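## Task

Place both plates in the gray tray so each rests flat on the tray bottom; a plate that stays there only because the robot is holding it does not count.

## Robot and tools

Robot: two arms, left_arm and right_arm, each ending in a vacuum suction cup instead of fingers. The cup point is the centre of the cup's rim (29 mm across) when it is not touching anything, and the cup opens along the cup point's own +z axis. About 7 cm behind the rim the tool body and its camera stick out sideways by up to roughly 8 cm, so leave room for that near tray walls and the other arm.

World frame (used in results): origin on the table surface midway between the arms, +z up, +x pointing out over the table, and left_arm sits toward +y. The arm names do not refer to sides of a camera picture. Reported cup positions can be slightly wrong, more so when an arm reaches far.

Row layout: one flat list of 14 numbers, always covering both arms: left dx, dy, dz, rx, ry, rz, left suction, then right dx, dy, dz, rx, ry, rz, right suction. Each value lies in [-1, 1]. dx to rz are an offset, not a pose: they are expressed in that cup point's own axes (not world axes), and measured from the cup point's pose at the start of the action. Scale: 1.0 equals 0.6 m for translation or 180 degrees for rotation; rx, ry, rz form a single rotation vector. Suction is an absolute level, not an offset: 1 means full vacuum (about 55 kPa under ambient), fractions ask for part of that, and 0.05 or less switches it off. The setting persists, so to keep an arm's vacuum unchanged repeat its previous value; writing 0 releases.

execute_actions(actions): a list of actions run one after another. Each action is a table of at most 15 rows, one row per 1/30 s step; if fewer rows are given, the final row is repeated until 15 steps pass. Every row in an action is relative to the same start pose, not to the row before it. The first action of a call starts from the pose last reported in this scene. An empty list simply returns the current state and images. Each step, the commanded pose is limited to 70 mm and 16 degrees away from the measured pose, so large offsets need several actions; after an action the arm continues at most to its last limited pose. The controller favours position over orientation when it cannot satisfy both. Elbows never fully straighten.

move(target, speed, blocking): target is one 14-number row as above, offsets taken from the most recent reported pose. Each cup point follows a straight line there; all paths finish together, lasting 0.5 to 10 s (cut off at 10 s). speed is the path's top speed in m/s, 0.002 to 0.5, default 0.25; rotation is capped at twice that in rad/s. Paths ignore obstacles and the other arm, and the real cup may lag, wander or overshoot speed, especially near full reach. Faster contact hits harder, and a target set deeper past a surface pushes harder. With blocking=false you get a result after 0.5 s while motion continues; use wait(0) to check, and call wait or stop before sending new rows or moves. The added "move:" line reports the ending (done, off_target, moving, held, fault), any limits (paced = the sent pose was clipped; held = a check blocked some steps, after which the arm may speed up), and each cup point's remaining distance. If only one arm is named, the other finished.

wait(seconds): 0 to 10; lets time pass with the last commands held, returning early if a running move ends. stop(): brakes the current move; needs some distance. zoom_image(camera, region): camera is cam_left_wrist or cam_right_wrist (both 616x616 fisheye); region [x0, y0, x1, y1] in image pixels from the top-left, no larger than 504 by 504. finished_scene(scene): ends the current scene (give its number) and reports success; it cannot be reversed, so only call it once every plate sits flat in the tray without support.

Results: a state line with each cup point's position (metres) and orientation quaternion (w, x, y, z) in the world frame; "Hand target" lines showing where the controller is steering each cup; joint positions and torques; suction_measured (achieved vacuum, near 0 if no seal, at best about 0.15 under the command on an airtight surface, dipping up to 0.04 as the pump cycles); part_present (turns 1 at 0.50, back to 0 below 0.45). "pose unreachable" means a clearance check altered or blocked that arm's command. MOTOR HOT appears from 60 °C; at 75 °C the arm goes limp and sinks (OVER-TEMPERATURE FAULT), so do not hold loads longer than needed.

Picking and placing: switch suction on and press the rim squarely onto a smooth flat part of the plate, fully on it, not over the rim edge, holes or seams. Vacuum shortens the cup, so a held plate rides up to about 10 mm nearer the tool; vacuum alone can also lift a resting plate. To release, lower the plate until it rests on the tray floor, turn suction off, then back away; contact may persist for the first 15 mm. If the cup seals on the table it pins the arm until suction goes off.

Avoid: contact torques reaching the load limits (50.7 N m for the first four joints, 31.9 N m for the last three), which freeze that arm for 10 s; arms striking or pushing each other; anything leaving the table; dropping, slamming or sliding plates. Loose objects may occasionally get a small nudge from outside. An arm held still should get zero offsets after it reaches its place.

Each tool is called in YAML: its name, and indented under it one key for each argument.

## Session

execute_actions:
  actions: []

Scene clock: 0.00 s.
left_arm: end_effector_position=(+0.4847, +0.3322, +0.2070) suction_measured=0.00 part_present=0 end_effector_quat_wxyz=(-0.001, -0.285, +0.958, +0.000) | right_arm: end_effector_position=(+0.4078, -0.4269, +0.2076) suction_measured=0.00 part_present=0 end_effector_quat_wxyz=(+0.001, +0.323, +0.947, +0.000)
Joint positions: left_arm=[-0.054  0.433 -0.002  1.656  0.001  1.055 -2.672] | right_arm=[-0.053  0.433 -0.003  1.654  0.002  1.052  2.561]
Joint velocities: left_arm=[ 0.001  0.001  0.001 -0.     0.001 -0.    -0.   ] | right_arm=[-0.001 -0.     0.    -0.001  0.     0.001 -0.   ]
Joint torques (N m, as the joint torque sensors report them, + toward a larger angle): no reading
Hand target (left_arm): +0.485, +0.332, +0.207; -0.001, -0.285, +0.958, +0.000
Hand target (right_arm): +0.408, -0.427, +0.208; +0.001, +0.323, +0.947, +0.000

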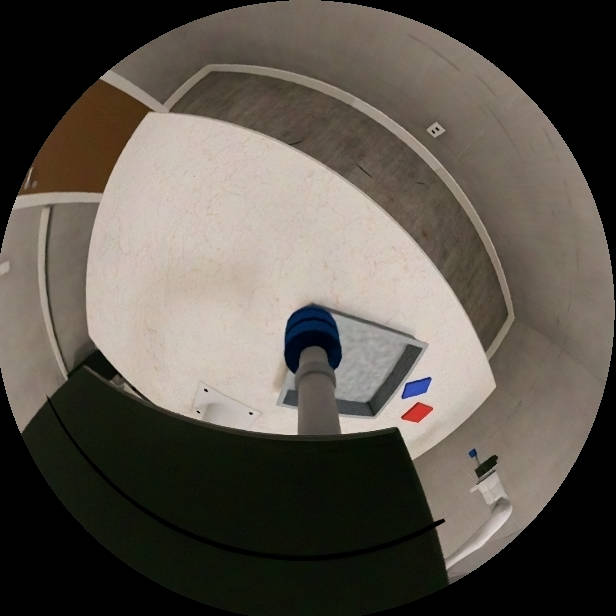

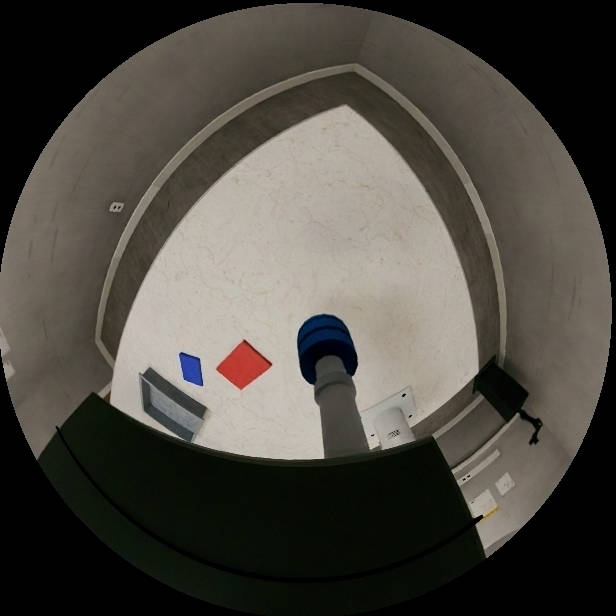

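move:
  target: [0.447,-0.54,0.17,0,0,0,0,0.182,0.127,0.17,0,0,0,0]
  speed: 0.4

Scene clock: 9.03 s.
left_arm: end_effector_position=(+0.4368, -0.0850, +0.1050) suction_measured=0.00 part_present=0 end_effector_quat_wxyz=(-0.000, -0.285, +0.958, +0.001) | right_arm: end_effector_position=(+0.3679, -0.2992, +0.1055) suction_measured=0.00 part_present=0 end_effector_quat_wxyz=(+0.001, +0.322, +0.947, +0.001)
Joint positions: left_arm=[ 0.732  0.792  0.096  1.363 -0.083  0.993 -1.77 ] | right_arm=[-0.331  0.52  -0.037  1.921  0.028  0.699  2.234]
Joint velocities: left_arm=[ 0.002  0.002 -0.    -0.001 -0.001 -0.     0.001] | right_arm=[-0.003  0.    -0.001 -0.    -0.001 -0.     0.   ]
Joint torques (N m, as the joint torque sensors report them, + toward a larger angle): left_arm=[  0.34 -19.28   1.13  -6.54  -0.33   0.23   0.13] | right_arm=[  0.52 -14.14  -0.41  -4.93  -0.06   0.08   0.01]
Hand target (left_arm): +0.437, -0.085, +0.105; -0.000, -0.285, +0.958, +0.002
Hand target (right_arm): +0.368, -0.299, +0.105; +0.001, +0.322, +0.947, +0.001
Off the commanded pose (left_arm): 0.001 m, 0 deg.
Off the commanded pose (right_arm): 0.001 m, 0 deg.
move: done
camera_calibration (this result's frames):
cam_left_wrist: T_world_to_cam=[[0.57718, -0.816591, 0.00647765, -0.324112], [-0.765489, -0.538264, 0.352558, 0.259066], [-0.284409, -0.208448, -0.935767, 0.308748], [0, 0, 0, 1]] pos_world=[0.473195, -0.060863, 0.19968]
cam_right_wrist: T_world_to_cam=[[-0.631127, -0.775556, 0.0138358, 0.00839392], [-0.732728, 0.601938, 0.31746, 0.433394], [-0.254536, 0.190219, -0.948171, 0.352403], [0, 0, 0, 1]] pos_world=[0.412557, -0.3214, 0.196437]

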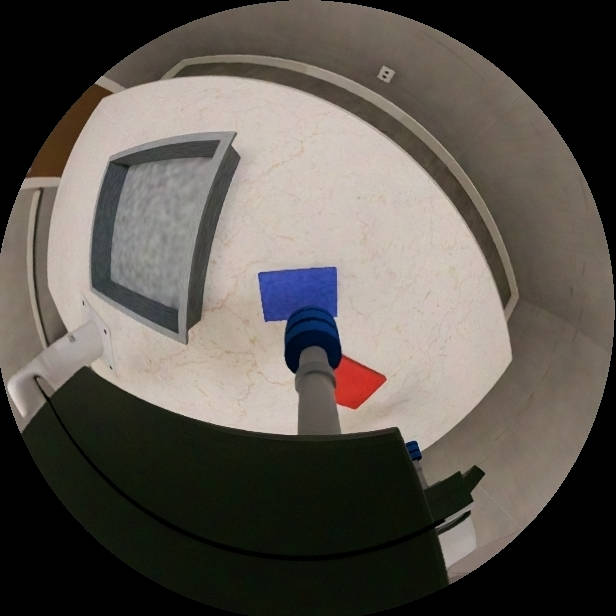

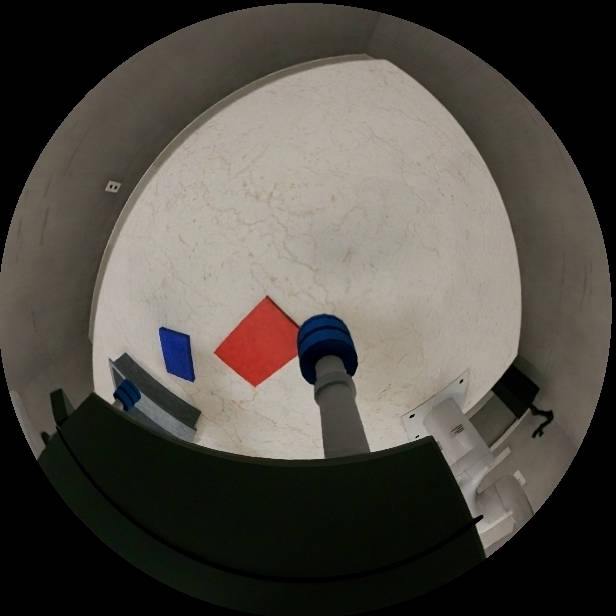

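move:
  target: [0.005,0.014,0.135,0,0,0,1,0,0,0.05,0,0,0,0]

move:
  target: [0,0,0.03,0,0,0,1,0,0,0,0,0,0,0]
  speed: 0.03

Scene clock: 11.60 s.
left_arm: end_effector_position=(+0.4298, -0.0796, +0.0242) suction_measured=0.00 part_present=0 end_effector_quat_wxyz=(-0.000, -0.285, +0.958, +0.001) | right_arm: end_effector_position=(+0.3680, -0.2992, +0.0755) suction_measured=0.00 part_present=0 end_effector_quat_wxyz=(+0.001, +0.322, +0.947, +0.001)
Joint positions: left_arm=[ 0.74   0.897  0.083  1.453 -0.092  0.798 -1.761] | right_arm=[-0.332  0.58  -0.035  1.947  0.033  0.612  2.23 ]
Joint velocities: left_arm=[-0.     0.004  0.    -0.    -0.    -0.001 -0.   ] | right_arm=[-0.     0.002  0.001 -0.001  0.    -0.    -0.001]
Joint torques (N m, as the joint torque sensors report them, + toward a larger angle): left_arm=[  0.56 -19.75   1.14  -5.32  -0.31   0.22   0.09] | right_arm=[  0.5  -14.89  -0.3   -4.26   0.07   0.05  -0.12]
Hand target (left_arm): +0.430, -0.080, +0.024; -0.000, -0.285, +0.958, +0.001
Hand target (right_arm): +0.368, -0.299, +0.075; +0.001, +0.322, +0.947, +0.001
Off the commanded pose (left_arm): 0.000 m, 0 deg.
Off the commanded pose (right_arm): 0.000 m, 0 deg.
move: done
camera_calibration (this result's frames):
cam_left_wrist: T_world_to_cam=[[0.577179, -0.81659, 0.00675393, -0.315093], [-0.765642, -0.538255, 0.352241, 0.285224], [-0.284001, -0.208477, -0.935885, 0.23212], [0, 0, 0, 1]] pos_world=[0.466167, -0.0553874, 0.118899]
cam_right_wrist: T_world_to_cam=[[-0.631133, -0.775558, 0.0134563, 0.00894032], [-0.732781, 0.601832, 0.317537, 0.442864], [-0.254367, 0.190548, -0.94815, 0.324034], [0, 0, 0, 1]] pos_world=[0.412588, -0.32134, 0.166487]

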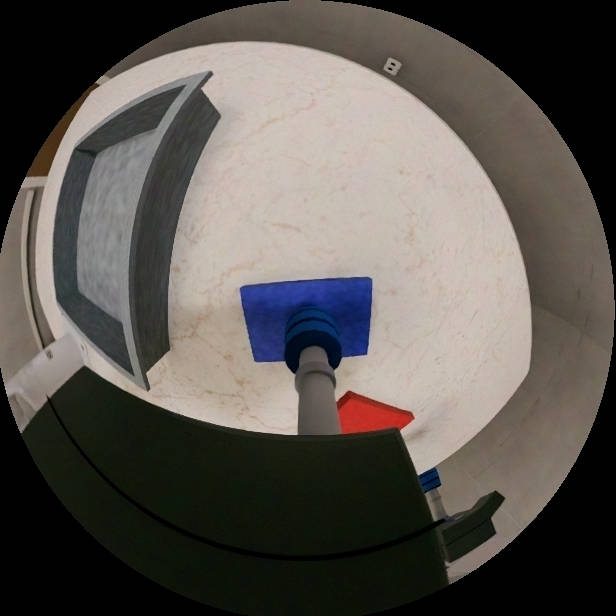

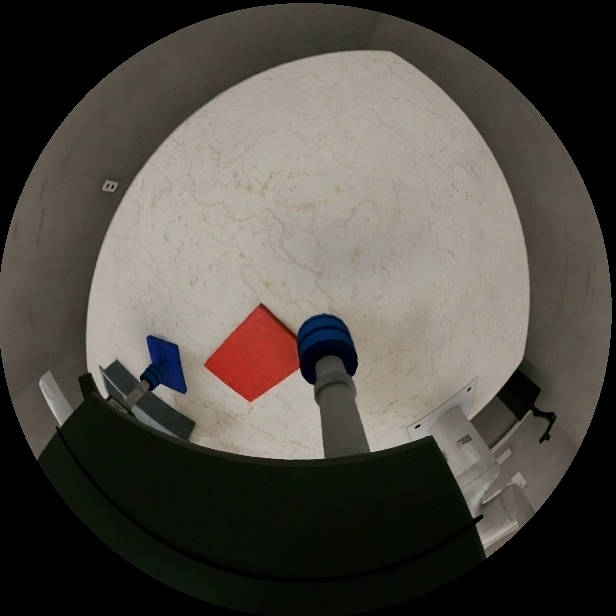

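Scene clock: 12.47 s.
left_arm: end_effector_position=(+0.4297, -0.0795, +0.0061) suction_measured=0.31 part_present=0 end_effector_quat_wxyz=(-0.000, -0.285, +0.958, +0.001) | right_arm: end_effector_position=(+0.3680, -0.2992, +0.0755) suction_measured=0.00 part_present=0 end_effector_quat_wxyz=(+0.001, +0.322, +0.947, +0.001)
Joint positions: left_arm=[ 0.741  0.928  0.079  1.457 -0.094  0.763 -1.759] | right_arm=[-0.332  0.581 -0.035  1.947  0.033  0.612  2.23 ]
Joint velocities: left_arm=[ 0.001  0.004  0.     0.    -0.    -0.    -0.   ] | right_arm=[-0.    -0.     0.001  0.002 -0.     0.     0.001]
Joint torques (N m, as the joint torque sensors report them, + toward a larger angle): left_arm=[  0.64 -20.01   1.23  -5.24  -0.28   0.38   0.07] | right_arm=[  0.5  -14.71  -0.26  -4.32   0.02   0.03  -0.13]
Hand target (left_arm): +0.430, -0.080, +0.006; -0.000, -0.285, +0.958, +0.001
Hand target (right_arm): +0.368, -0.299, +0.076; +0.001, +0.322, +0.947, +0.001
Off the commanded pose (left_arm): 0.000 m, 0 deg.
Off the commanded pose (right_arm): 0.000 m, 0 deg.
move: done
camera_calibration (this result's frames):
cam_left_wrist: T_world_to_cam=[[0.577173, -0.816595, 0.00653432, -0.314866], [-0.765609, -0.538318, 0.352217, 0.291577], [-0.284102, -0.208293, -0.935895, 0.215291], [0, 0, 0, 1]] pos_world=[0.466131, -0.055313, 0.100848]
cam_right_wrist: T_world_to_cam=[[-0.631133, -0.775558, 0.0134552, 0.0089412], [-0.732782, 0.601832, 0.317536, 0.442865], [-0.254365, 0.190548, -0.948151, 0.324034], [0, 0, 0, 1]] pos_world=[0.412589, -0.32134, 0.166487]

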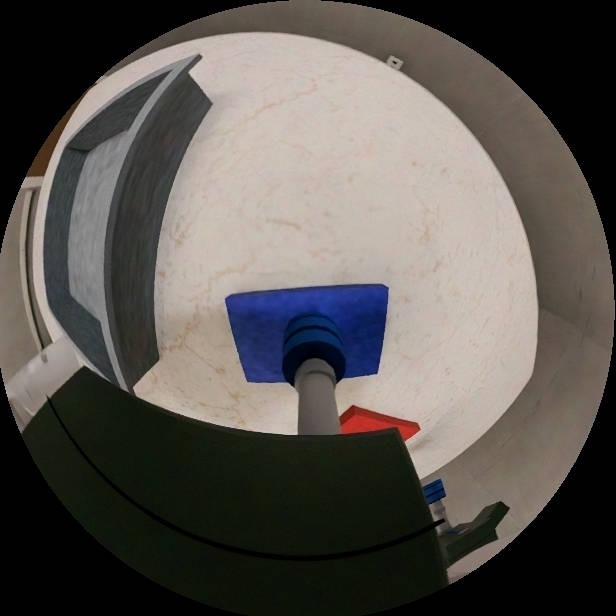

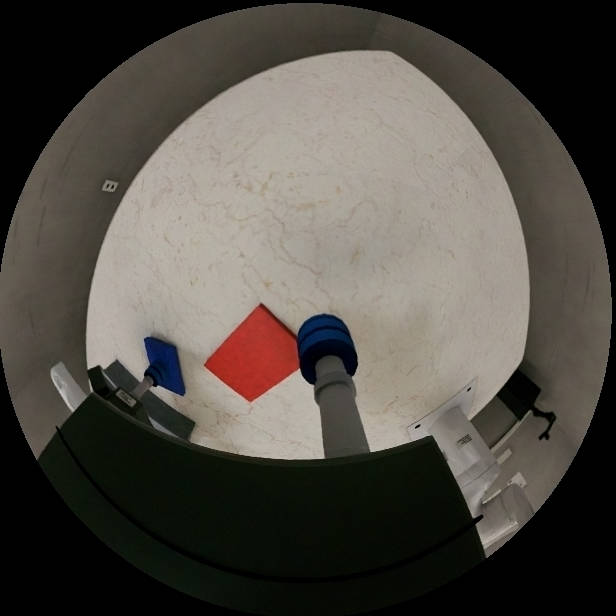

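move:
  target: [0,0,-0.13,0,0,0,1,0,0,0.04,0,0,0,0]
  speed: 0.15

move:
  target: [-0.227,0.409,0,0,0,0.11,1,0.08,0.105,0.035,0,0,0,0]

Scene clock: 15.43 s.
left_arm: end_effector_position=(+0.4297, -0.0795, +0.0840) suction_measured=0.98 part_present=1 end_effector_quat_wxyz=(-0.000, -0.285, +0.958, +0.001) | right_arm: end_effector_position=(+0.3680, -0.2991, +0.0516) suction_measured=0.00 part_present=0 end_effector_quat_wxyz=(+0.001, +0.322, +0.947, +0.001)
Joint positions: left_arm=[ 0.734  0.804  0.093  1.419 -0.085  0.925 -1.766] | right_arm=[-0.334  0.632 -0.033  1.964  0.036  0.544  2.226]
Joint velocities: left_arm=[-0.001 -0.002 -0.001 -0.001  0.001  0.     0.   ] | right_arm=[ 0.001  0.002  0.001 -0.001 -0.    -0.     0.003]
Joint torques (N m, as the joint torque sensors report them, + toward a larger angle): left_arm=[  0.62 -19.42   1.15  -6.11  -0.33   0.32   0.15] | right_arm=[  0.37 -14.92  -0.35  -4.02   0.1    0.08  -0.24]
Hand target (left_arm): +0.430, -0.080, +0.084; -0.000, -0.285, +0.958, +0.001
Hand target (right_arm): +0.368, -0.299, +0.051; +0.001, +0.322, +0.947, +0.001
Off the commanded pose (left_arm): 0.000 m, 0 deg.
Off the commanded pose (right_arm): 0.000 m, 0 deg.
move: done
camera_calibration (this result's frames):
cam_left_wrist: T_world_to_cam=[[0.577226, -0.81656, 0.00631857, -0.315387], [-0.765437, -0.53836, 0.352526, 0.263961], [-0.284457, -0.208324, -0.935781, 0.288243], [0, 0, 0, 1]] pos_world=[0.466088, -0.0553782, 0.178671]
cam_right_wrist: T_world_to_cam=[[-0.631156, -0.775544, 0.0131612, 0.00937629], [-0.732804, 0.601764, 0.317613, 0.450442], [-0.254243, 0.190819, -0.948129, 0.301339], [0, 0, 0, 1]] pos_world=[0.412617, -0.321289, 0.142519]

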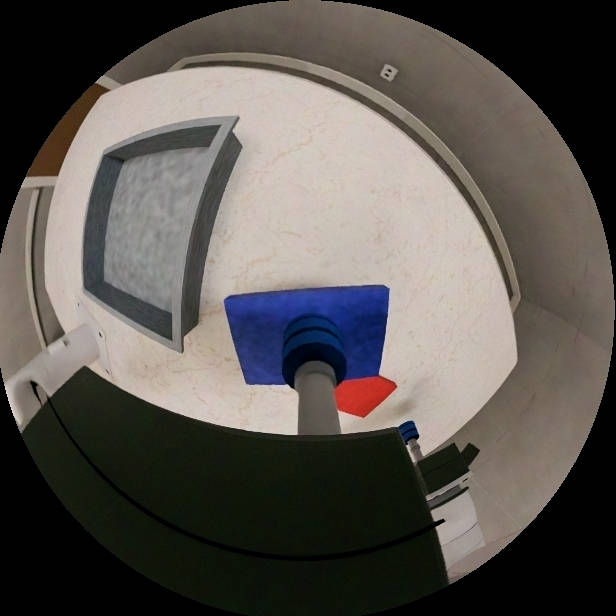

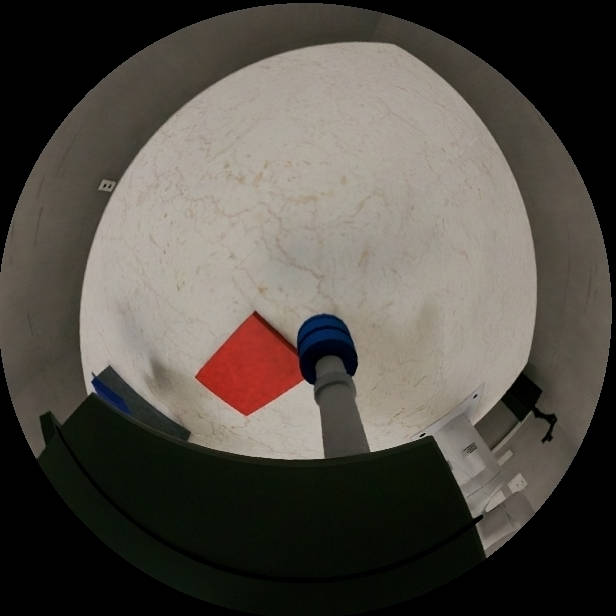

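Scene clock: 17.17 s.
left_arm: end_effector_position=(+0.4097, +0.2000, +0.0840) suction_measured=0.98 part_present=1 end_effector_quat_wxyz=(-0.001, -0.116, +0.993, +0.001) | right_arm: end_effector_position=(+0.3684, -0.2196, +0.0306) suction_measured=0.00 part_present=0 end_effector_quat_wxyz=(+0.001, +0.323, +0.947, +0.001)
Joint positions: left_arm=[ 0.146  0.536  0.173  2.02  -0.157  0.602 -2.536] | right_arm=[-0.526  0.705 -0.015  1.904  0.018  0.53   2.065]
Joint velocities: left_arm=[-0.005  0.    -0.002 -0.     0.005  0.001 -0.002] | right_arm=[-0.001  0.    -0.     0.    -0.     0.001  0.   ]
Joint torques (N m, as the joint torque sensors report them, + toward a larger angle): left_arm=[  0.44 -13.4    1.06  -4.18  -0.35   0.22   0.08] | right_arm=[  0.41 -15.93  -0.09  -3.79   0.04   0.06  -0.1 ]
Hand target (left_arm): +0.410, +0.200, +0.084; -0.001, -0.116, +0.993, +0.001
Hand target (right_arm): +0.368, -0.220, +0.031; +0.001, +0.323, +0.947, +0.001
Off the commanded pose (left_arm): 0.001 m, 0 deg.
Off the commanded pose (right_arm): 0.000 m, 0 deg.
move: done
camera_calibration (this result's frames):
cam_left_wrist: T_world_to_cam=[[0.266318, -0.963858, 0.00722395, 0.0811681], [-0.901804, -0.246512, 0.354938, 0.396413], [-0.340329, -0.101041, -0.934862, 0.342206], [0, 0, 0, 1]] pos_world=[0.452333, 0.210532, 0.178627]
cam_right_wrist: T_world_to_cam=[[-0.631278, -0.775447, 0.013002, 0.0715427], [-0.732591, 0.601724, 0.31818, 0.409469], [-0.254556, 0.191335, -0.947941, 0.266565], [0, 0, 0, 1]] pos_world=[0.412992, -0.241913, 0.121473]

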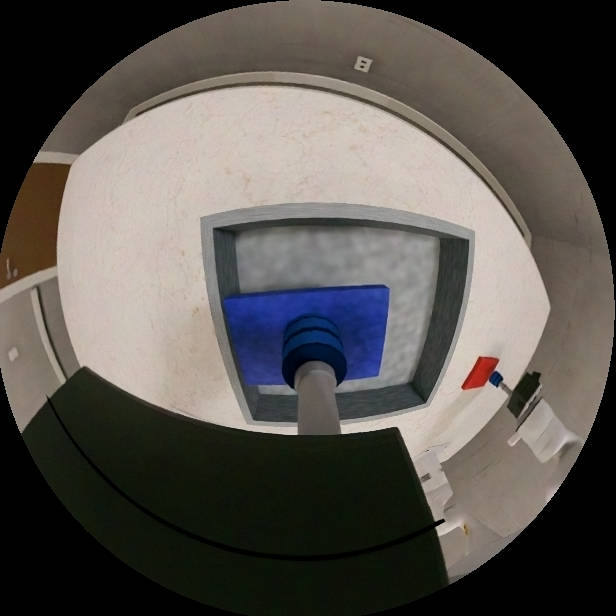

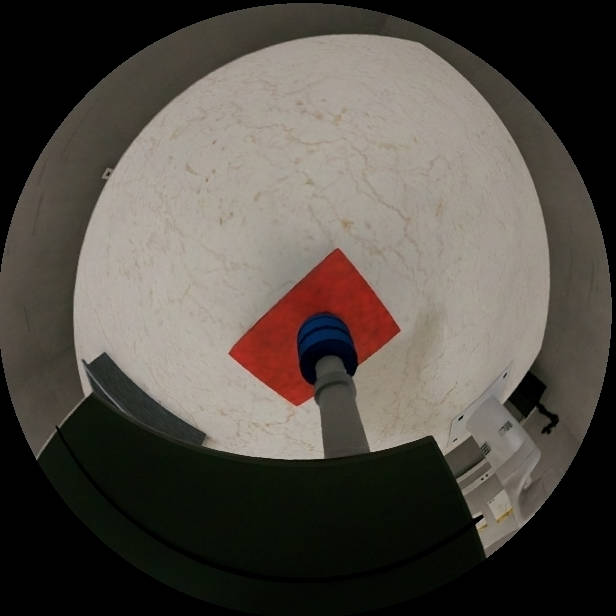

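move:
  target: [-0.01,0,0.105,0,0,0,1,0.017,0.006,0.015,0,0,0,1]
  speed: 0.15

move:
  target: [0,0,0.024,0,0,0,1,0,0,0.024,0,0,0,1]
  speed: 0.025

Scene clock: 19.77 s.
left_arm: end_effector_position=(+0.4156, +0.2015, +0.0213) suction_measured=1.00 part_present=1 end_effector_quat_wxyz=(-0.001, -0.116, +0.993, +0.001) | right_arm: end_effector_position=(+0.3625, -0.2105, +0.0216) suction_measured=0.00 part_present=0 end_effector_quat_wxyz=(+0.001, +0.323, +0.947, +0.001)
Joint positions: left_arm=[ 0.175  0.686  0.127  2.039 -0.197  0.43  -2.509] | right_arm=[-0.552  0.721 -0.013  1.916  0.015  0.502  2.043]
Joint velocities: left_arm=[ 0.002  0.008  0.001  0.     0.    -0.     0.   ] | right_arm=[-0.001  0.    -0.    -0.     0.     0.001 -0.001]
Joint torques (N m, as the joint torque sensors report them, + toward a larger angle): left_arm=[  0.39 -15.12   1.12  -3.11  -0.24   0.32   0.15] | right_arm=[  0.31 -16.07  -0.23  -3.62  -0.08   0.18  -0.15]
Hand target (left_arm): +0.415, +0.201, +0.021; -0.001, -0.116, +0.993, +0.001
Hand target (right_arm): +0.362, -0.211, +0.022; +0.001, +0.323, +0.947, +0.001
Off the commanded pose (left_arm): 0.000 m, 0 deg.
Off the commanded pose (right_arm): 0.000 m, 0 deg.
move: done
camera_calibration (this result's frames):
cam_left_wrist: T_world_to_cam=[[0.26639, -0.963839, 0.00708053, 0.0814887], [-0.902043, -0.246709, 0.354195, 0.424625], [-0.33964, -0.100741, -0.935145, 0.285378], [0, 0, 0, 1]] pos_world=[0.458248, 0.21205, 0.115893]
cam_right_wrist: T_world_to_cam=[[-0.631344, -0.775395, 0.0129211, 0.0750501], [-0.732525, 0.601742, 0.318299, 0.402522], [-0.254583, 0.191491, -0.947902, 0.254836], [0, 0, 0, 1]] pos_world=[0.407116, -0.23282, 0.112468]

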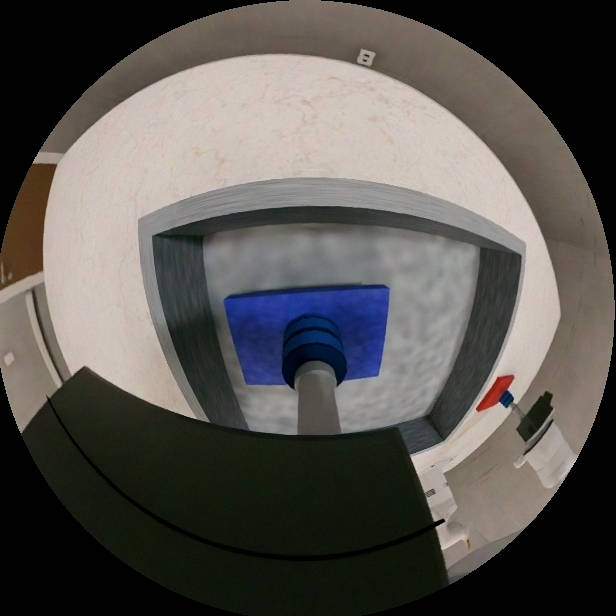

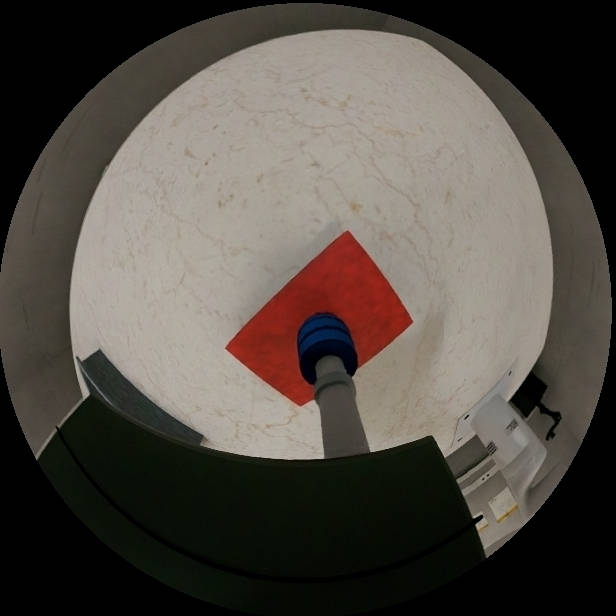

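Scene clock: 20.60 s.
left_arm: end_effector_position=(+0.4157, +0.2016, +0.0070) suction_measured=0.96 part_present=1 end_effector_quat_wxyz=(-0.001, -0.116, +0.993, +0.001) | right_arm: end_effector_position=(+0.3624, -0.2105, +0.0071) suction_measured=0.53 part_present=1 end_effector_quat_wxyz=(+0.000, +0.323, +0.947, +0.001)
Joint positions: left_arm=[ 0.183  0.721  0.115  2.043 -0.203  0.391 -2.503] | right_arm=[-0.553  0.754 -0.012  1.92   0.016  0.466  2.042]
Joint velocities: left_arm=[ 0.002  0.004  0.     0.    -0.001 -0.001  0.   ] | right_arm=[-0.001  0.003 -0.002 -0.001  0.001 -0.001  0.001]
Joint torques (N m, as the joint torque sensors report them, + toward a larger angle): left_arm=[  0.63 -14.97   1.18  -2.84  -0.29   0.2    0.17] | right_arm=[  0.24 -16.34  -0.07  -3.36   0.13   0.16  -0.16]
Hand target (left_arm): +0.416, +0.202, +0.007; -0.001, -0.116, +0.993, +0.001
Hand target (right_arm): +0.362, -0.210, +0.007; +0.001, +0.323, +0.947, +0.001
Off the commanded pose (left_arm): 0.000 m, 0 deg.
Off the commanded pose (right_arm): 0.000 m, 0 deg.
move: done
camera_calibration (this result's frames):
cam_left_wrist: T_world_to_cam=[[0.266459, -0.96382, 0.0071135, 0.0815883], [-0.902141, -0.246795, 0.353883, 0.429841], [-0.339324, -0.100712, -0.935263, 0.271943], [0, 0, 0, 1]] pos_world=[0.458314, 0.212107, 0.101644]
cam_right_wrist: T_world_to_cam=[[-0.631365, -0.775376, 0.0130866, 0.0751691], [-0.732413, 0.601758, 0.318525, 0.407012], [-0.254852, 0.191521, -0.947824, 0.241188], [0, 0, 0, 1]] pos_world=[0.407027, -0.232831, 0.0979768]

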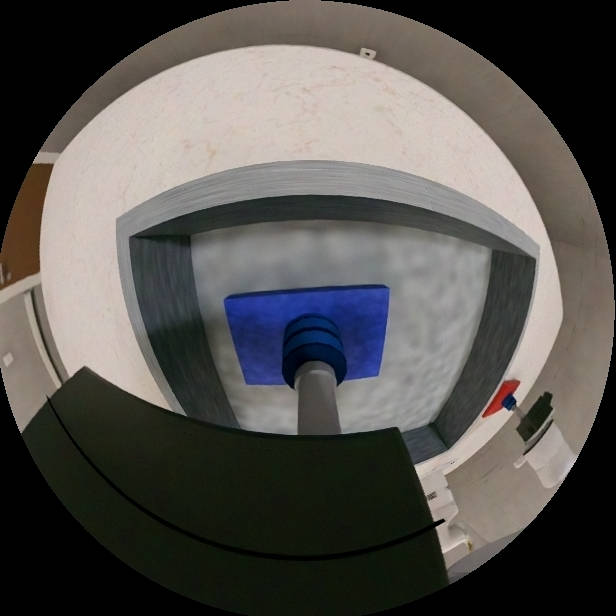

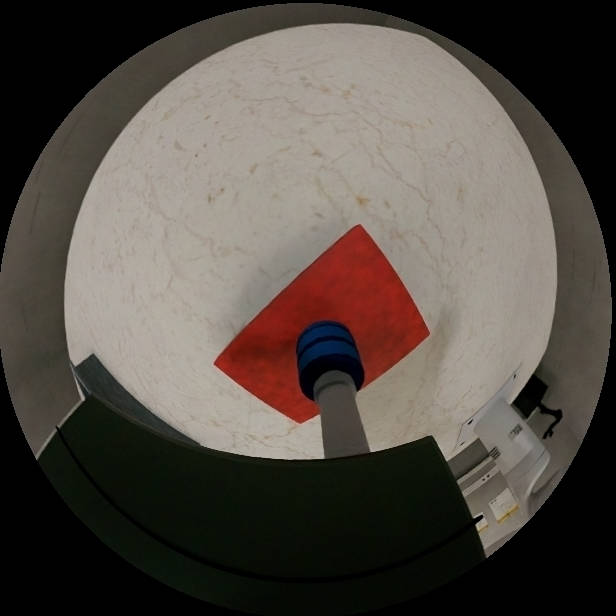

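execute_actions:
  actions:
    - [[0,0,0.007,0,0,0,1,0,0,0,0,0,0,1]]
    - [[0,0,0,0,0,0,0,0,0,-0.01,0,0,0,1]]

move:
  target: [0,0,-0.13,0,0,0,0,0,0,-0.125,0,0,0,1]
  speed: 0.15

move:
  target: [-0.15,0.3,-0.05,0,0,0,0,0.305,0.397,0,0,0,-0.04,1]

Scene clock: 23.93 s.
left_arm: end_effector_position=(+0.4162, +0.2015, +0.0038) suction_measured=0.00 part_present=0 end_effector_quat_wxyz=(+0.000, -0.116, +0.993, +0.001) | right_arm: end_effector_position=(+0.3624, -0.2106, +0.0131) suction_measured=0.99 part_present=1 end_effector_quat_wxyz=(+0.000, +0.323, +0.947, +0.001)
Joint positions: left_arm=[ 0.186  0.728  0.111  2.044 -0.205  0.38  -2.502] | right_arm=[-0.553  0.74  -0.012  1.918  0.016  0.481  2.043]
Joint velocities: left_arm=[ 0.001 -0.001 -0.    -0.    -0.003 -0.    -0.   ] | right_arm=[ 0.001 -0.001  0.    -0.001 -0.    -0.    -0.   ]
Joint torques (N m, as the joint torque sensors report them, + toward a larger angle): left_arm=[  0.55 -12.87   1.04  -2.67  -0.25  -0.06   0.13] | right_arm=[  0.31 -16.57   0.04  -3.49   0.05   0.06  -0.1 ]
Hand target (left_arm): +0.416, +0.202, +0.003; -0.001, -0.116, +0.993, +0.001
Hand target (right_arm): +0.362, -0.211, +0.013; +0.001, +0.323, +0.947, +0.001
Off the commanded pose (left_arm): 0.001 m, 0 deg.
Off the commanded pose (right_arm): 0.000 m, 0 deg.
camera_calibration (this result's frames):
cam_left_wrist: T_world_to_cam=[[0.266345, -0.963847, 0.00775737, 0.0814517], [-0.90281, -0.246643, 0.35228, 0.431631], [-0.337631, -0.100831, -0.935862, 0.268412], [0, 0, 0, 1]] pos_world=[0.458611, 0.21203, 0.0985095]
cam_right_wrist: T_world_to_cam=[[-0.631351, -0.775385, 0.0131711, 0.0750609], [-0.732413, 0.601772, 0.3185, 0.40512], [-0.254886, 0.191439, -0.947831, 0.246852], [0, 0, 0, 1]] pos_world=[0.407024, -0.232846, 0.103955]

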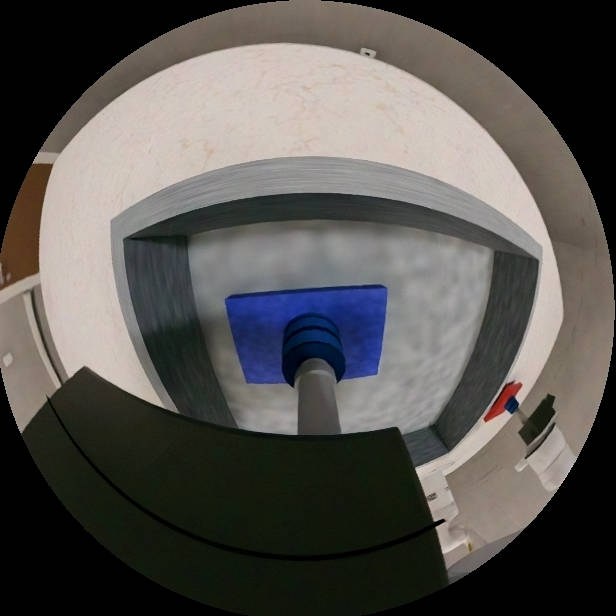

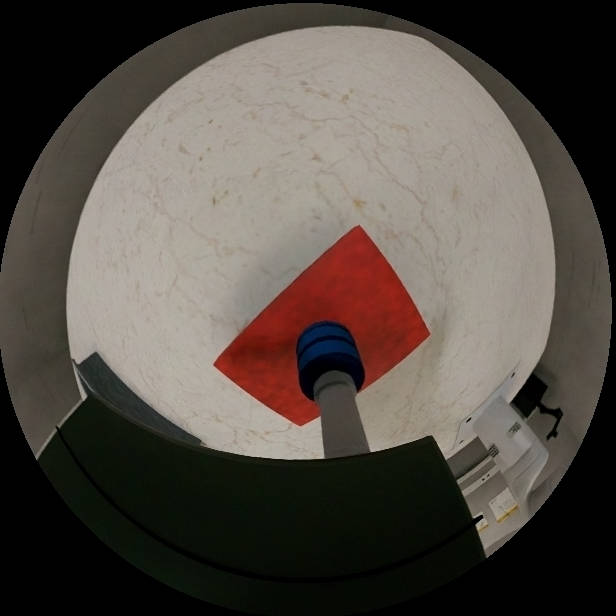

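Scene clock: 24.90 s.
left_arm: end_effector_position=(+0.4159, +0.2013, +0.0816) suction_measured=0.00 part_present=0 end_effector_quat_wxyz=(-0.000, -0.116, +0.993, +0.001) | right_arm: end_effector_position=(+0.3624, -0.2108, +0.0880) suction_measured=1.00 part_present=1 end_effector_quat_wxyz=(+0.001, +0.323, +0.947, +0.001)
Joint positions: left_arm=[ 0.141  0.549  0.172  2.005 -0.16   0.601 -2.541] | right_arm=[-0.552  0.583 -0.013  1.877  0.01   0.68   2.047]
Joint velocities: left_arm=[-0.002 -0.005 -0.001  0.001  0.001  0.001 -0.001] | right_arm=[ 0.001 -0.004  0.001 -0.001 -0.     0.    -0.   ]
Joint torques (N m, as the joint torque sensors report them, + toward a larger angle): left_arm=[  0.34 -13.58   1.19  -4.24  -0.39   0.17   0.12] | right_arm=[  0.2  -15.24  -0.12  -4.81   0.     0.05  -0.21]
Hand target (left_arm): +0.416, +0.201, +0.082; +0.000, -0.116, +0.993, +0.001
Hand target (right_arm): +0.362, -0.211, +0.088; +0.001, +0.323, +0.947, +0.001
Off the commanded pose (left_arm): 0.000 m, 0 deg.
Off the commanded pose (right_arm): 0.000 m, 0 deg.
move: done
camera_calibration (this result's frames):
cam_left_wrist: T_world_to_cam=[[0.266275, -0.963863, 0.0080455, 0.0807411], [-0.902589, -0.246401, 0.353015, 0.403693], [-0.338276, -0.101261, -0.935583, 0.341434], [0, 0, 0, 1]] pos_world=[0.458368, 0.211868, 0.176281]
cam_right_wrist: T_world_to_cam=[[-0.63128, -0.775431, 0.0138725, 0.0737855], [-0.732442, 0.601973, 0.318053, 0.38147], [-0.254979, 0.19062, -0.947971, 0.317802], [0, 0, 0, 1]] pos_world=[0.407017, -0.232998, 0.178916]

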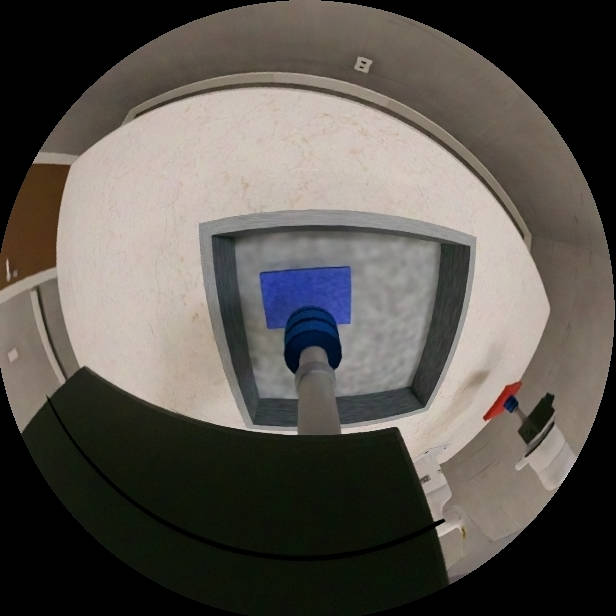

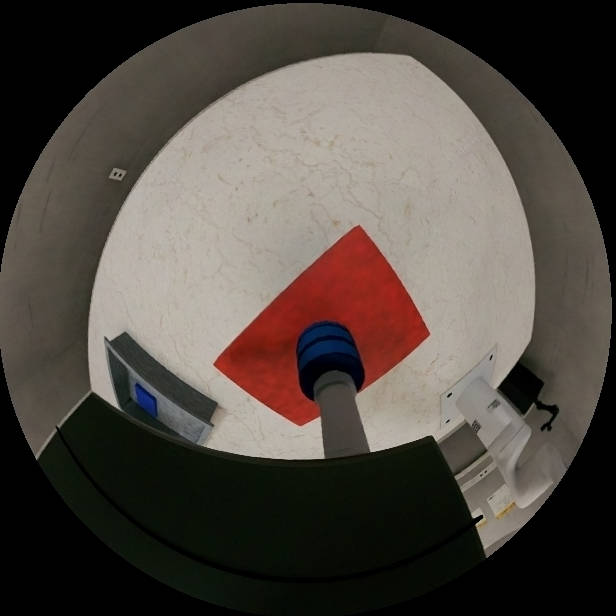

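Scene clock: 26.63 s.
left_arm: end_effector_position=(+0.4622, +0.3966, +0.1117) suction_measured=0.00 part_present=0 end_effector_quat_wxyz=(-0.000, -0.116, +0.993, -0.000) | right_arm: end_effector_position=(+0.3629, +0.0896, +0.0886) suction_measured=0.98 part_present=1 end_effector_quat_wxyz=(+0.000, +0.263, +0.965, +0.002)
Joint positions: left_arm=[-0.347  0.555  0.199  1.842 -0.151  0.76  -3.029] | right_arm=[-1.007  0.907 -0.032  1.165  0.028  1.067  1.702]
Joint velocities: left_arm=[-0.004  0.    -0.001  0.     0.003 -0.    -0.002] | right_arm=[-0.002  0.012  0.001 -0.006  0.001  0.003 -0.001]
Joint torques (N m, as the joint torque sensors report them, + toward a larger angle): left_arm=[  0.42 -14.57   1.41  -5.01  -0.27   0.19   0.12] | right_arm=[  0.35 -21.81  -0.39  -7.1    0.01   0.14  -0.14]
Hand target (left_arm): +0.462, +0.397, +0.112; -0.000, -0.116, +0.993, -0.000
Hand target (right_arm): +0.363, +0.090, +0.088; +0.000, +0.263, +0.965, +0.001
Off the commanded pose (left_arm): 0.001 m, 0 deg.
Off the commanded pose (right_arm): 0.000 m, 0 deg.
move: done
camera_calibration (this result's frames):
cam_left_wrist: T_world_to_cam=[[0.265827, -0.963975, 0.00942924, 0.256478], [-0.902615, -0.245448, 0.353612, 0.482589], [-0.338558, -0.102511, -0.935345, 0.405592], [0, 0, 0, 1]] pos_world=[0.50473, 0.407266, 0.206301]
cam_right_wrist: T_world_to_cam=[[-0.53052, -0.847576, 0.0127775, 0.277038], [-0.801199, 0.5063, 0.318968, 0.234316], [-0.276819, 0.158981, -0.947679, 0.272008], [0, 0, 0, 1]] pos_world=[0.410005, 0.0729323, 0.179498]

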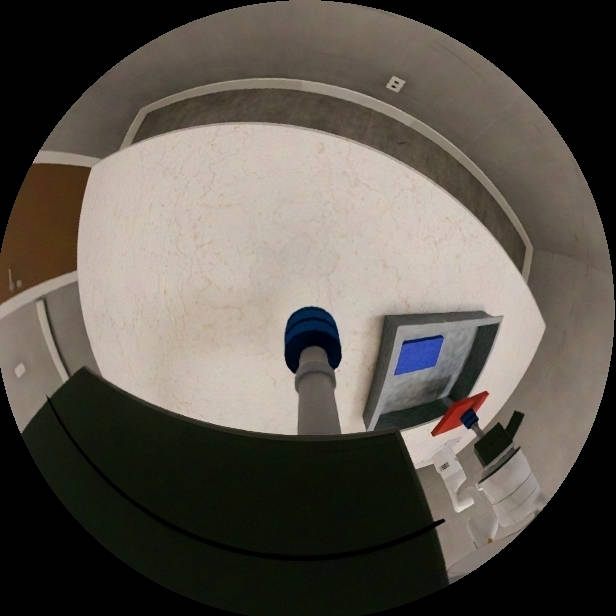

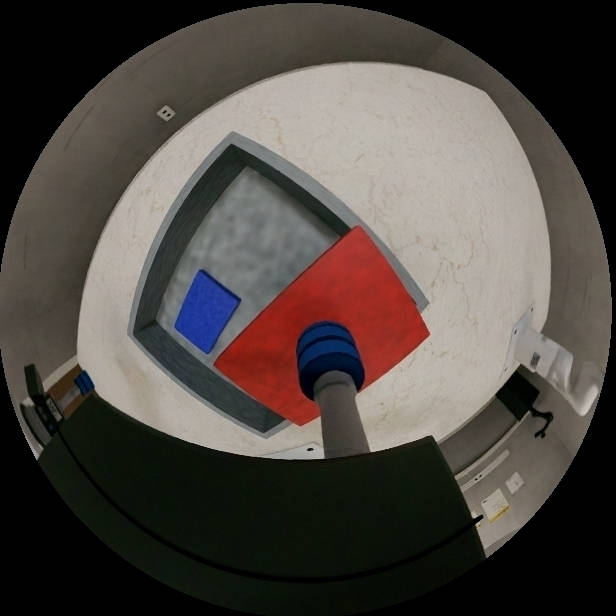

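move:
  target: [0,0,0,0,0,0,0,0.005,0.02,0.11,0,0,0,1]
  speed: 0.1

move:
  target: [0,0,0,0,0,0,0,0,0,0.023,0,0,0,1]
  speed: 0.025

Scene clock: 29.47 s.
left_arm: end_effector_position=(+0.4622, +0.3966, +0.1117) suction_measured=0.00 part_present=0 end_effector_quat_wxyz=(-0.000, -0.116, +0.993, -0.000) | right_arm: end_effector_position=(+0.3665, +0.1016, +0.0228) suction_measured=0.99 part_present=1 end_effector_quat_wxyz=(+0.000, +0.263, +0.965, +0.002)
Joint positions: left_arm=[-0.347  0.555  0.199  1.842 -0.151  0.76  -3.029] | right_arm=[-1.015  1.022 -0.031  1.149  0.031  0.968  1.693]
Joint velocities: left_arm=[-0.     0.001  0.001  0.     0.002  0.    -0.   ] | right_arm=[-0.001  0.004  0.    -0.     0.001  0.     0.001]
Joint torques (N m, as the joint torque sensors report them, + toward a larger angle): left_arm=[  0.53 -14.75   1.25  -5.38  -0.18   0.25   0.22] | right_arm=[  0.47 -22.56  -0.09  -6.42   0.02   0.    -0.06]
Hand target (left_arm): +0.462, +0.397, +0.112; -0.000, -0.116, +0.993, -0.000
Hand target (right_arm): +0.366, +0.102, +0.023; +0.000, +0.263, +0.965, +0.002
Off the commanded pose (left_arm): 0.000 m, 0 deg.
Off the commanded pose (right_arm): 0.000 m, 0 deg.
move: done
camera_calibration (this result's frames):
cam_left_wrist: T_world_to_cam=[[0.265829, -0.963974, 0.00942979, 0.256478], [-0.902615, -0.245449, 0.353611, 0.48259], [-0.338557, -0.102511, -0.935345, 0.405592], [0, 0, 0, 1]] pos_world=[0.50473, 0.407267, 0.206301]
cam_right_wrist: T_world_to_cam=[[-0.530655, -0.847497, 0.0123892, 0.289977], [-0.80111, 0.506276, 0.31923, 0.252026], [-0.276819, 0.159476, -0.947596, 0.208683], [0, 0, 0, 1]] pos_world=[0.413546, 0.0848801, 0.113701]

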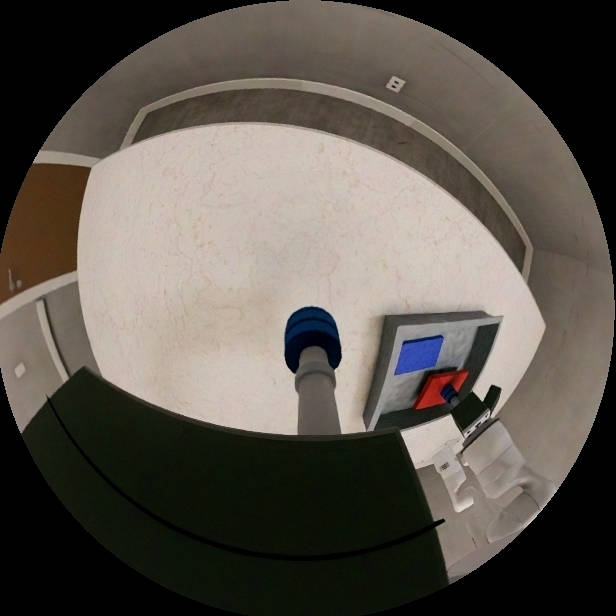

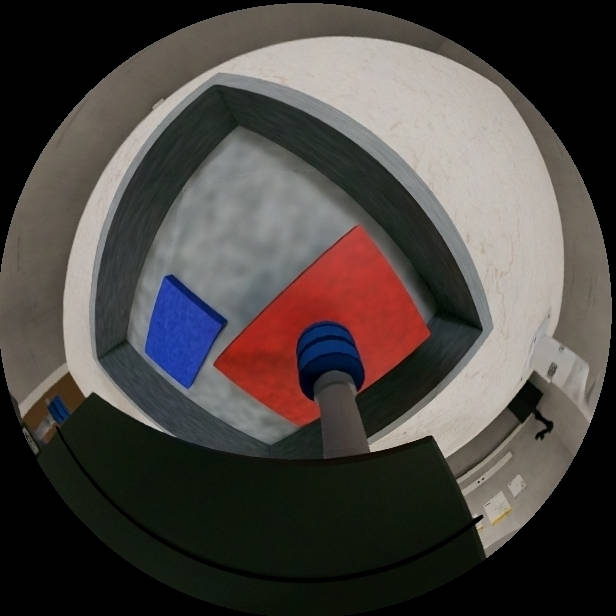

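Scene clock: 30.27 s.
left_arm: end_effector_position=(+0.4622, +0.3966, +0.1117) suction_measured=0.00 part_present=0 end_effector_quat_wxyz=(-0.000, -0.116, +0.993, -0.000) | right_arm: end_effector_position=(+0.3665, +0.1016, +0.0091) suction_measured=0.98 part_present=1 end_effector_quat_wxyz=(+0.000, +0.263, +0.965, +0.002)
Joint positions: left_arm=[-0.347  0.555  0.199  1.842 -0.151  0.76  -3.029] | right_arm=[-1.015  1.042 -0.031  1.153  0.032  0.944  1.692]
Joint velocities: left_arm=[-0.    -0.     0.001  0.    -0.     0.    -0.   ] | right_arm=[-0.     0.002  0.001 -0.     0.001 -0.001  0.   ]
Joint torques (N m, as the joint torque sensors report them, + toward a larger angle): left_arm=[  0.53 -14.6    1.22  -5.32  -0.27   0.23   0.18] | right_arm=[  0.4  -22.57  -0.23  -6.4    0.06  -0.05  -0.22]
Hand target (left_arm): +0.462, +0.397, +0.112; -0.000, -0.116, +0.993, -0.000
Hand target (right_arm): +0.366, +0.102, +0.009; +0.000, +0.263, +0.965, +0.002
Off the commanded pose (left_arm): 0.000 m, 0 deg.
Off the commanded pose (right_arm): 0.000 m, 0 deg.
move: done
camera_calibration (this result's frames):
cam_left_wrist: T_world_to_cam=[[0.265829, -0.963974, 0.00943019, 0.256478], [-0.902616, -0.245449, 0.353609, 0.482592], [-0.338555, -0.102511, -0.935346, 0.405591], [0, 0, 0, 1]] pos_world=[0.504731, 0.407267, 0.206301]
cam_right_wrist: T_world_to_cam=[[-0.530668, -0.847491, 0.0122636, 0.290202], [-0.801112, 0.506247, 0.31927, 0.256394], [-0.276787, 0.159602, -0.947584, 0.195661], [0, 0, 0, 1]] pos_world=[0.413557, 0.0849169, 0.0999877]

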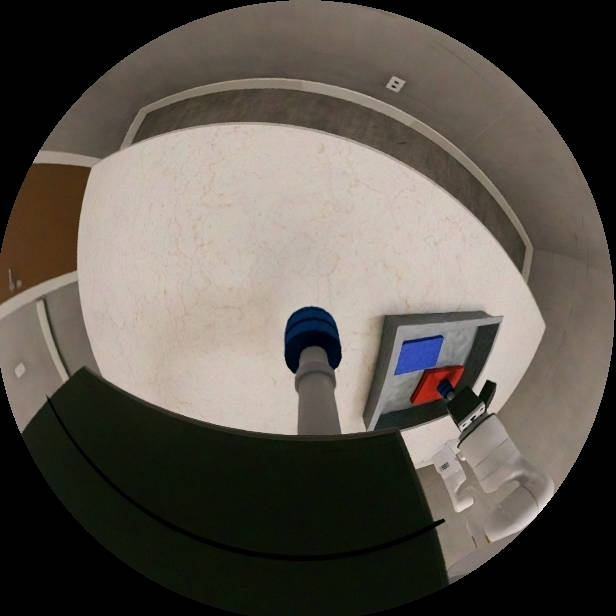

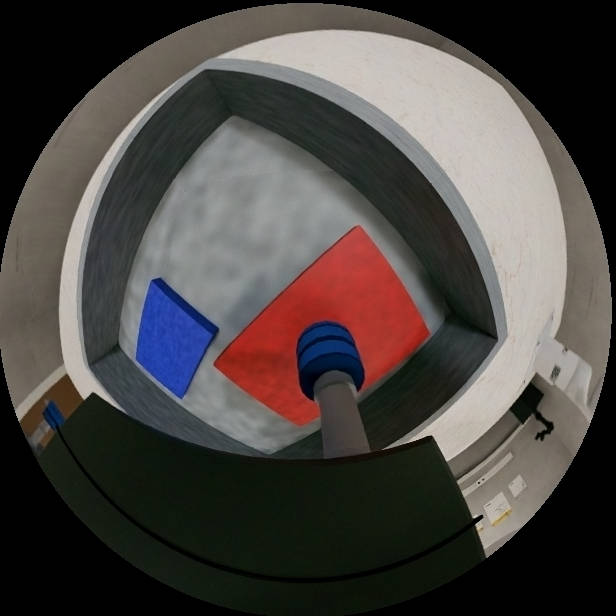

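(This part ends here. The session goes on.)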